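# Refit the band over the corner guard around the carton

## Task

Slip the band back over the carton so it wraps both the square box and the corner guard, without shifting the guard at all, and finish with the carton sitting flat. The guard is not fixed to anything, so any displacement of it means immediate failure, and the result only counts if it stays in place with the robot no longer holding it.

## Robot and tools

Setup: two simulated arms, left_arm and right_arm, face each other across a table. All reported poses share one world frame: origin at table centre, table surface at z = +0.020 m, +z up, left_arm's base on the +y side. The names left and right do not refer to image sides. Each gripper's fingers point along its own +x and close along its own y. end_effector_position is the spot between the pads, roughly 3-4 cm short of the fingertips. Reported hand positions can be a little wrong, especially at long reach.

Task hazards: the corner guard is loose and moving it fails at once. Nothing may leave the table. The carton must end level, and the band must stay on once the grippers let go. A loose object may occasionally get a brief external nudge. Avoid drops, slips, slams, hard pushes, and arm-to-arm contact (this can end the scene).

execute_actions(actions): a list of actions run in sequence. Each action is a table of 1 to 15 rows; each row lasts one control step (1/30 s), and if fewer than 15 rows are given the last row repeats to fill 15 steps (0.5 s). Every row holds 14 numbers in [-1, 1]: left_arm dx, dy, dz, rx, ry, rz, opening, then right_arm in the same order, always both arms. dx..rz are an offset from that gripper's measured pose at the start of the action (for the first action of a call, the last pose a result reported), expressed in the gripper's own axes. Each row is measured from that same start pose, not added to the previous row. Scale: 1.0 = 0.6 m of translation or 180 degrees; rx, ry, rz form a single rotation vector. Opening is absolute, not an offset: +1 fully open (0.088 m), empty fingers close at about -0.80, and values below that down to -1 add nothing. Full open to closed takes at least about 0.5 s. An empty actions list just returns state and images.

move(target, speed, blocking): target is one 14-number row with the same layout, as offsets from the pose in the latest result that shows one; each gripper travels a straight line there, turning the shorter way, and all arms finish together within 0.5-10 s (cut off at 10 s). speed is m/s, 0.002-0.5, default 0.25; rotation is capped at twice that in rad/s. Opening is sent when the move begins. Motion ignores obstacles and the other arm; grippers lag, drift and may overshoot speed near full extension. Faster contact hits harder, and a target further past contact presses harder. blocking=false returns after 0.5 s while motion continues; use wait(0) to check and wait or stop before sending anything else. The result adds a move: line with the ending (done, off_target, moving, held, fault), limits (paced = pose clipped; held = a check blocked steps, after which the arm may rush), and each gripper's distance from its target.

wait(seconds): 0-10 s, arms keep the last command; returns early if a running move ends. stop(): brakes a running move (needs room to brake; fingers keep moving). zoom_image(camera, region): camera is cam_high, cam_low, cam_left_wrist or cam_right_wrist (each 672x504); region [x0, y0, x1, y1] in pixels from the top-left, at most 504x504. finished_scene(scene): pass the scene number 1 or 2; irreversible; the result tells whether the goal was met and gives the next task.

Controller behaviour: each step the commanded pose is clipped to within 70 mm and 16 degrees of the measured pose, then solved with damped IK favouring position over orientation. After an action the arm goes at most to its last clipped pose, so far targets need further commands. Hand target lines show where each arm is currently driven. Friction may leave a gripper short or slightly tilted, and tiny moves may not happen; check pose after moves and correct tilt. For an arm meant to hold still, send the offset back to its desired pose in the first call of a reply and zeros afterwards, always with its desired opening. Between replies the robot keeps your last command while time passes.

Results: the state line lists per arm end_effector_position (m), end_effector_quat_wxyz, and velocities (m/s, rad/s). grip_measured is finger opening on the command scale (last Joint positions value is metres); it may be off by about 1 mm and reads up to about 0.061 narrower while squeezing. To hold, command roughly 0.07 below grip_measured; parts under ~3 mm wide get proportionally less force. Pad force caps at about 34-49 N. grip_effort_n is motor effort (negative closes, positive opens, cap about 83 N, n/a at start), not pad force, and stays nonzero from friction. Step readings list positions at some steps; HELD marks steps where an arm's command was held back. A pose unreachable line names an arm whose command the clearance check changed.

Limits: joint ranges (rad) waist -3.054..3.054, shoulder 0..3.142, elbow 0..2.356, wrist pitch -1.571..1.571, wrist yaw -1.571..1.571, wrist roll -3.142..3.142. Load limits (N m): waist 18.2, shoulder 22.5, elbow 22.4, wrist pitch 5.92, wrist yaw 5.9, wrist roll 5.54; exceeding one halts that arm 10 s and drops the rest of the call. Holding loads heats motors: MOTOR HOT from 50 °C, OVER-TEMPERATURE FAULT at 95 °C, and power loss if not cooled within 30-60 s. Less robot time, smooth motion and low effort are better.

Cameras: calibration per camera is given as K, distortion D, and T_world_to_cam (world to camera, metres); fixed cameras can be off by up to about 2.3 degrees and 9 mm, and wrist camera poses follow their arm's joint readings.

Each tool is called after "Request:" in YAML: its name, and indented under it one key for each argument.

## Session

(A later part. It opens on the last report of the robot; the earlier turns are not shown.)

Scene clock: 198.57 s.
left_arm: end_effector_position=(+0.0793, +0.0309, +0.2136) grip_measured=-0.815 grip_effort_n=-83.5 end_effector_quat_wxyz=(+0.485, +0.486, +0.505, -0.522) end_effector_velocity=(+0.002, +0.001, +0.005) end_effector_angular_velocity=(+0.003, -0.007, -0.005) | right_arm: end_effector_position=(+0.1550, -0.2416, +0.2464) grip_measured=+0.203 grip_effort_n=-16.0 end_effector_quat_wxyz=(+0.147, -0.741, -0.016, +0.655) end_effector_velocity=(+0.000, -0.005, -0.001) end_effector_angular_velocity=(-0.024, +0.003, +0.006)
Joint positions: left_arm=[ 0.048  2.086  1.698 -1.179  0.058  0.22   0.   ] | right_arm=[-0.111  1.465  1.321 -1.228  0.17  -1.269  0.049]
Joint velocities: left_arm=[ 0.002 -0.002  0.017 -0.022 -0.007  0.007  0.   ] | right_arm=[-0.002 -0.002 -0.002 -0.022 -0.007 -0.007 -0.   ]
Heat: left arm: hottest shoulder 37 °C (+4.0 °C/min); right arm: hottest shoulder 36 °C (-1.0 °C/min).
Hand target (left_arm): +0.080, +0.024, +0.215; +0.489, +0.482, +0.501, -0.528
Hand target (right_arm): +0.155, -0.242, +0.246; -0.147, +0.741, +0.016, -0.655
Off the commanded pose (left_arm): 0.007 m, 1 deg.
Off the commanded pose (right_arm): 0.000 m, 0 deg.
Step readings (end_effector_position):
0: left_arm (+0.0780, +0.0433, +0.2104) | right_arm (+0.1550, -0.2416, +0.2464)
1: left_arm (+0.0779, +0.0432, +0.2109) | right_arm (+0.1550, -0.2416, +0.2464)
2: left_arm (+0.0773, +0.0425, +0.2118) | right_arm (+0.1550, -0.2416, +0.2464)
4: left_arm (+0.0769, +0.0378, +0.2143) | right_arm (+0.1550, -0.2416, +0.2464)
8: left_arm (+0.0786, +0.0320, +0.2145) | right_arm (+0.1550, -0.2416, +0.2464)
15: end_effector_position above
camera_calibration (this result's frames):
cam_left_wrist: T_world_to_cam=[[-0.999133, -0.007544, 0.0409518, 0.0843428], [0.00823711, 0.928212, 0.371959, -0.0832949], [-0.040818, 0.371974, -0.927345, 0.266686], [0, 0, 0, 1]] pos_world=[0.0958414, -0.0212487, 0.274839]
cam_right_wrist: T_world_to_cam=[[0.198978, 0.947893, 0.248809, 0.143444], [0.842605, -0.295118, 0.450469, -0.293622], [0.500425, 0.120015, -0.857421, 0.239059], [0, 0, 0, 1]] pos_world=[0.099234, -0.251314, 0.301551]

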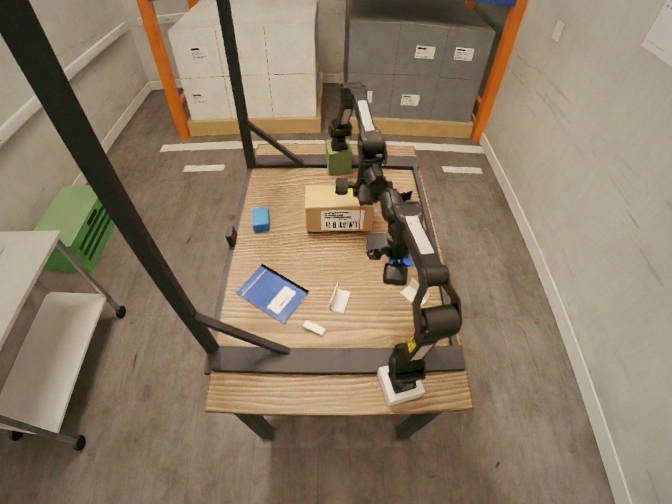

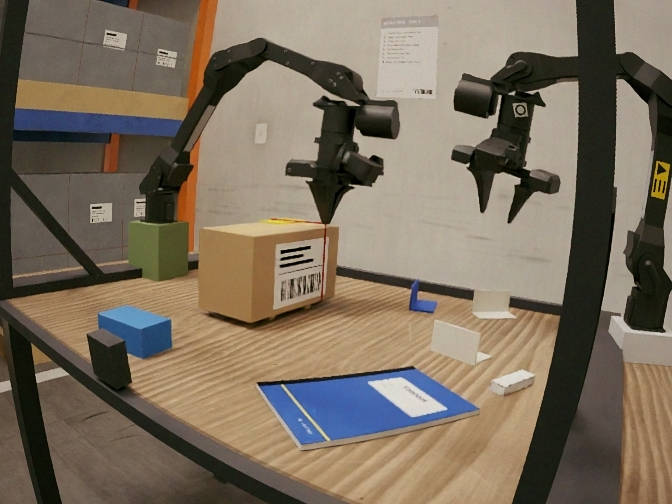

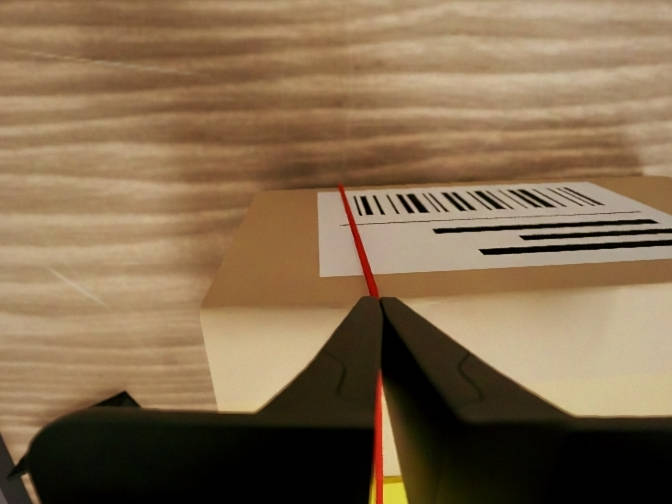

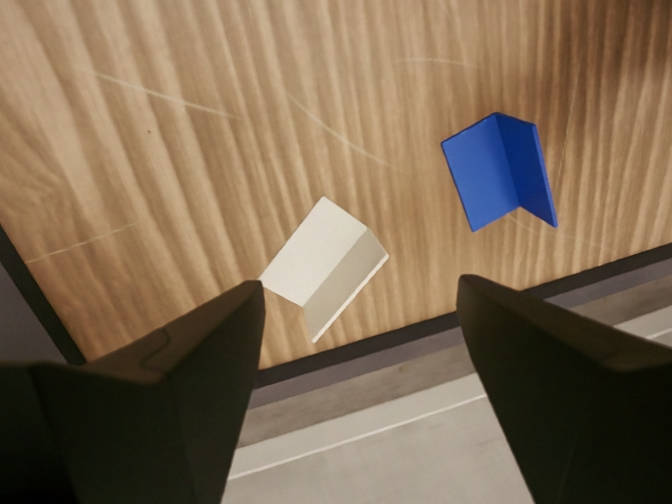

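Request:
execute_actions:
  actions:
    - [[0.003,0,0,0,0,0,-0.85,0,0,0,0,0,0,0.2],[0.003,0,0,0,0,0,-0.8,0,0,0,0,0,0,0.2],[0.003,0,0,0,0,0,-0.78,0,0,0,0,0,0,0.2],[0.003,0,0,0,0,0,-0.76,0,0,0,0,0,0,0.2],[0.003,0,0,0,0,0,-0.74,0,0,0,0,0,0,0.2],[0.003,0,0,0,0,0,-0.72,0,0,0,0,0,0,0.2],[0.003,0,0,0,0,0,-0.7,0,0,0,0,0,0,0.2],[0,0,0,0,0,0,-0.66,0,0,0,0,0,0,0.2],[0,0,0,0,0,0,-0.62,0,0,0,0,0,0,0.2],[0,0,0,0,0,0,-0.58,0,0,0,0,0,0,0.2],[0,0,0,0,0,0,-0.5,0,0,0,0,0,0,0.2]]
    - [[-0.1,0,0,0,0,0,-0.4,0,0,0,0,0,0,0.2]]
    - [[-0.05,0,-0.06,0,0,0,0.15,0,0,0,0,0,0,0.2]]

Scene clock: 206.30 s.
left_arm: end_effector_position=(+0.0823, +0.0671, +0.3032) grip_measured=+0.144 grip_effort_n=17.0 end_effector_quat_wxyz=(+0.489, +0.483, +0.505, -0.522) end_effector_velocity=(-0.001, +0.007, -0.006) end_effector_angular_velocity=(+0.031, -0.001, -0.039) | right_arm: end_effector_position=(+0.1550, -0.2416, +0.2464) grip_measured=+0.203 grip_effort_n=-16.0 end_effector_quat_wxyz=(+0.147, -0.741, -0.016, +0.655) end_effector_velocity=(+0.000, -0.003, -0.002) end_effector_angular_velocity=(-0.014, +0.004, +0.006)
Joint positions: left_arm=[ 0.076  1.934  1.836 -1.464  0.058  0.241  0.046] | right_arm=[-0.111  1.465  1.321 -1.228  0.17  -1.269  0.049]
Joint velocities: left_arm=[-0.002 -0.002 -0.027 -0.007 -0.007  0.037  0.001] | right_arm=[-0.002 -0.002 -0.007 -0.007 -0.007 -0.007  0.   ]
Heat: left arm: hottest shoulder 38 °C (+5.0 °C/min); right arm: hottest shoulder 36 °C (-1.0 °C/min).
Hand target (left_arm): +0.082, +0.070, +0.303; +0.487, +0.485, +0.505, -0.522
Hand target (right_arm): +0.155, -0.242, +0.246; -0.147, +0.741, +0.016, -0.655
Off the commanded pose (left_arm): 0.003 m, 0 deg.
Off the commanded pose (right_arm): 0.000 m, 0 deg.
Step readings (end_effector_position; steps 1 to 15: 1st action; 16 to 30: 2nd action; 31 to 45: 3rd action):
0: left_arm (+0.0792, +0.0309, +0.2133) | right_arm (+0.1550, -0.2416, +0.2464)
1: left_arm (+0.0792, +0.0309, +0.2133) | right_arm (+0.1550, -0.2416, +0.2464)
2: left_arm (+0.0792, +0.0311, +0.2131) | right_arm (+0.1550, -0.2416, +0.2464)
4: left_arm (+0.0791, +0.0315, +0.2127) | right_arm (+0.1550, -0.2416, +0.2464)
8: left_arm (+0.0793, +0.0304, +0.2122) | right_arm (+0.1550, -0.2416, +0.2464)
15: left_arm (+0.0791, +0.0313, +0.2122) | right_arm (+0.1550, -0.2416, +0.2464)
16: left_arm (+0.0790, +0.0326, +0.2175) | right_arm (+0.1550, -0.2416, +0.2464)
17: left_arm (+0.0785, +0.0360, +0.2257) | right_arm (+0.1550, -0.2416, +0.2464)
19: left_arm (+0.0790, +0.0364, +0.2411) | right_arm (+0.1550, -0.2416, +0.2464)
23: left_arm (+0.0811, +0.0309, +0.2697) | right_arm (+0.1550, -0.2416, +0.2464)
30: left_arm (+0.0808, +0.0331, +0.2738) | right_arm (+0.1550, -0.2416, +0.2464)
31: left_arm (+0.0807, +0.0348, +0.2762) | right_arm (+0.1550, -0.2416, +0.2464)
32: left_arm (+0.0802, +0.0426, +0.2777) | right_arm (+0.1550, -0.2416, +0.2464)
34: left_arm (+0.0804, +0.0572, +0.2838) | right_arm (+0.1550, -0.2416, +0.2464)
38: left_arm (+0.0829, +0.0640, +0.3014) | right_arm (+0.1550, -0.2416, +0.2464)
45: end_effector_position above
camera_calibration (this result's frames):
cam_left_wrist: T_world_to_cam=[[-0.999089, -0.0146025, 0.0400945, 0.0847428], [0.00113213, 0.930221, 0.366999, -0.148257], [-0.0426558, 0.36671, -0.929357, 0.3375], [0, 0, 0, 1]] pos_world=[0.0992298, 0.0153844, 0.364671]
cam_right_wrist: T_world_to_cam=[[0.198978, 0.947893, 0.248809, 0.143444], [0.842605, -0.295118, 0.450469, -0.293622], [0.500425, 0.120015, -0.857421, 0.239059], [0, 0, 0, 1]] pos_world=[0.099234, -0.251314, 0.301551]

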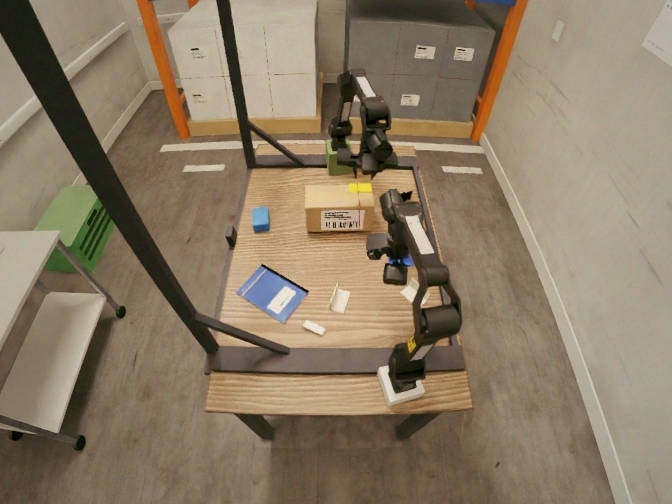

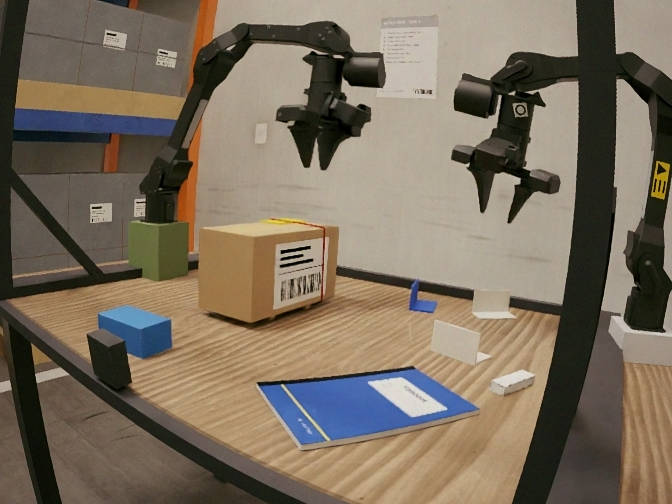

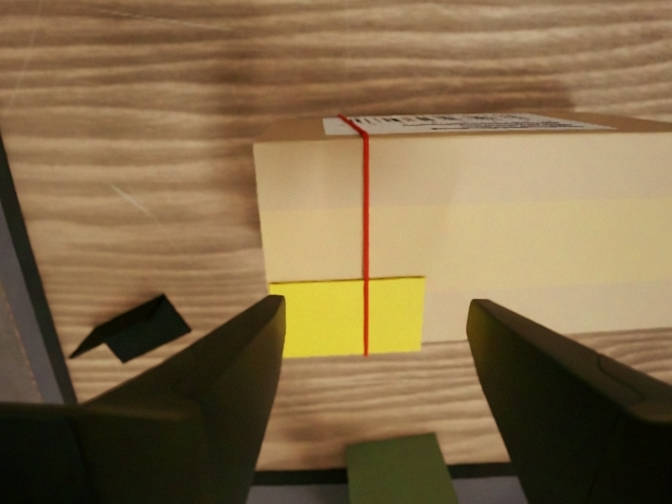

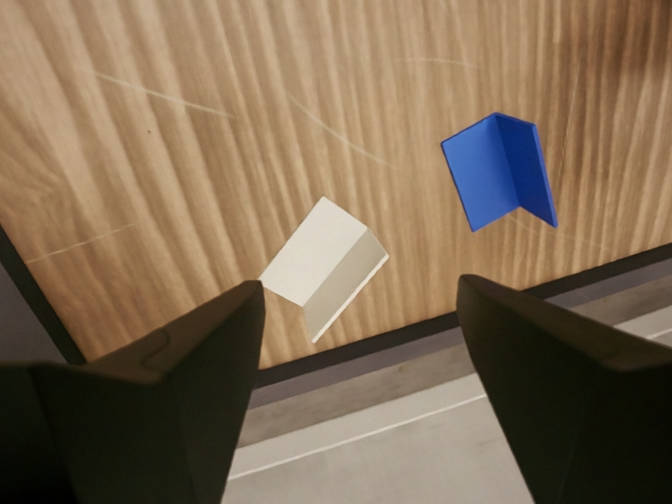

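Request:
move:
  target: [0.04,-0.012,-0.28,-0.0035,0.0073,0.0175,0.15,0,0,0,0,0,0,0.2]
  speed: 0.25

Scene clock: 213.67 s.
left_arm: end_effector_position=(+0.0743, +0.2313, +0.2777) grip_measured=+0.147 grip_effort_n=16.5 end_effector_quat_wxyz=(+0.500, +0.498, +0.501, -0.500) end_effector_velocity=(-0.000, +0.002, +0.001) end_effector_angular_velocity=(+0.005, -0.006, -0.010) | right_arm: end_effector_position=(+0.1550, -0.2416, +0.2464) grip_measured=+0.203 grip_effort_n=-16.0 end_effector_quat_wxyz=(+0.147, -0.741, -0.016, +0.655) end_effector_velocity=(+0.001, -0.002, -0.000) end_effector_angular_velocity=(-0.007, -0.010, +0.008)
Joint positions: left_arm=[ 0.18   1.312  1.08  -1.338  0.003  0.331  0.046] | right_arm=[-0.111  1.465  1.321 -1.228  0.17  -1.269  0.049]
Joint velocities: left_arm=[-0.002 -0.007 -0.002 -0.007 -0.007  0.007 -0.   ] | right_arm=[ 0.002 -0.002 -0.002 -0.007  0.007 -0.007 -0.   ]
Heat: left arm: hottest shoulder 39 °C (+7.0 °C/min); right arm: hottest shoulder 36 °C (-1.0 °C/min).
Hand target (left_arm): +0.074, +0.235, +0.277; +0.500, +0.500, +0.500, -0.499
Hand target (right_arm): +0.155, -0.242, +0.246; -0.147, +0.741, +0.016, -0.655
Off the commanded pose (left_arm): 0.004 m, 0 deg.
Off the commanded pose (right_arm): 0.000 m, 0 deg.
move: done
camera_calibration (this result's frames):
cam_left_wrist: T_world_to_cam=[[-0.999498, -0.0292391, -0.0122113, 0.0980285], [-0.0316866, 0.922138, 0.385561, -0.292567], [-0.000012989, 0.385755, -0.922601, 0.243843], [0, 0, 0, 1]] pos_world=[0.088712, 0.17859, 0.33897]
cam_right_wrist: T_world_to_cam=[[0.198978, 0.947893, 0.248809, 0.143444], [0.842605, -0.295118, 0.450469, -0.293622], [0.500425, 0.120015, -0.857421, 0.239059], [0, 0, 0, 1]] pos_world=[0.099234, -0.251314, 0.301551]

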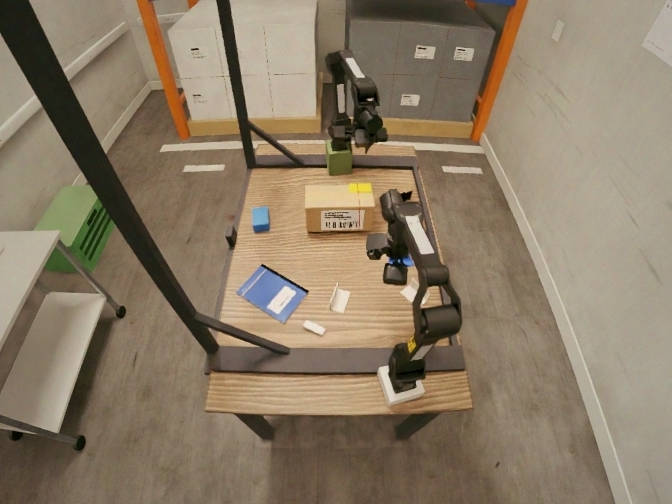

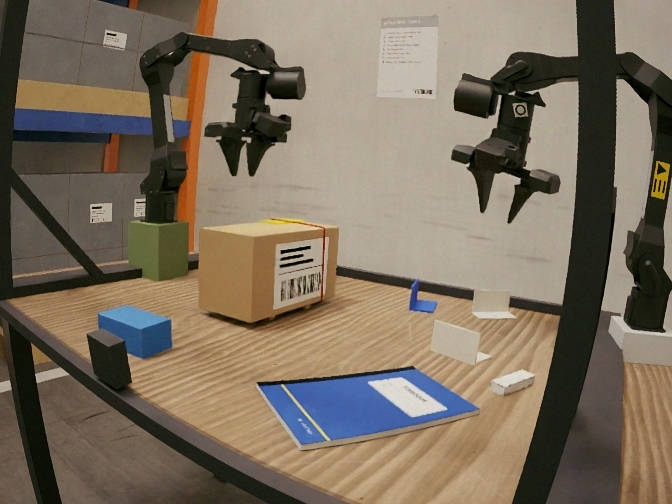

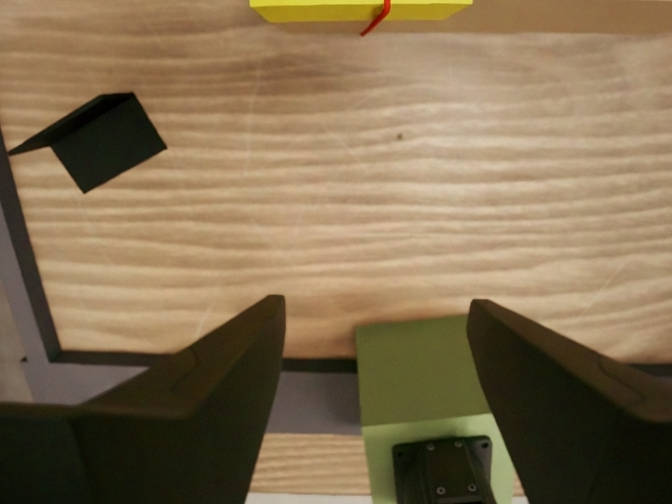

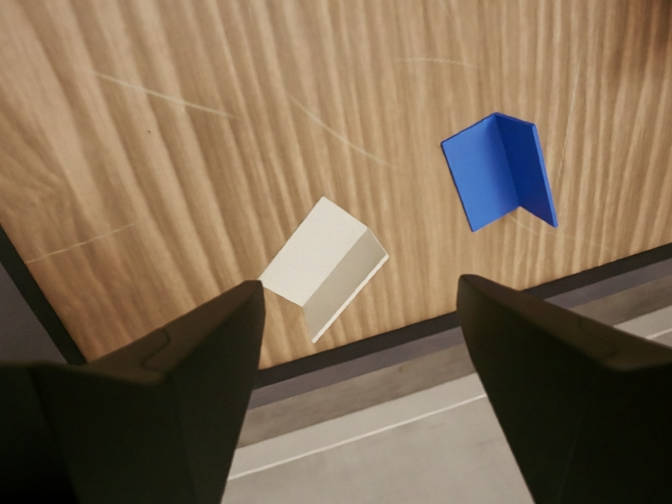

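Request:
zoom_image:
  camera: "cam_left_wrist"
  region: [230, 0, 510, 60]

Region (230, 0, 510, 60) of cam_left_wrist's 672x504 image, scaled by 1.800, with more detail than that image has; it fills the top 108 rows of this view, and the rest is white.

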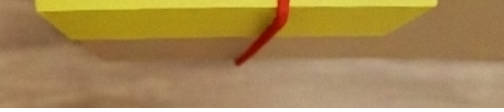

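Request:
finished_scene:
  scene: 2

The scene is finished: the task was done.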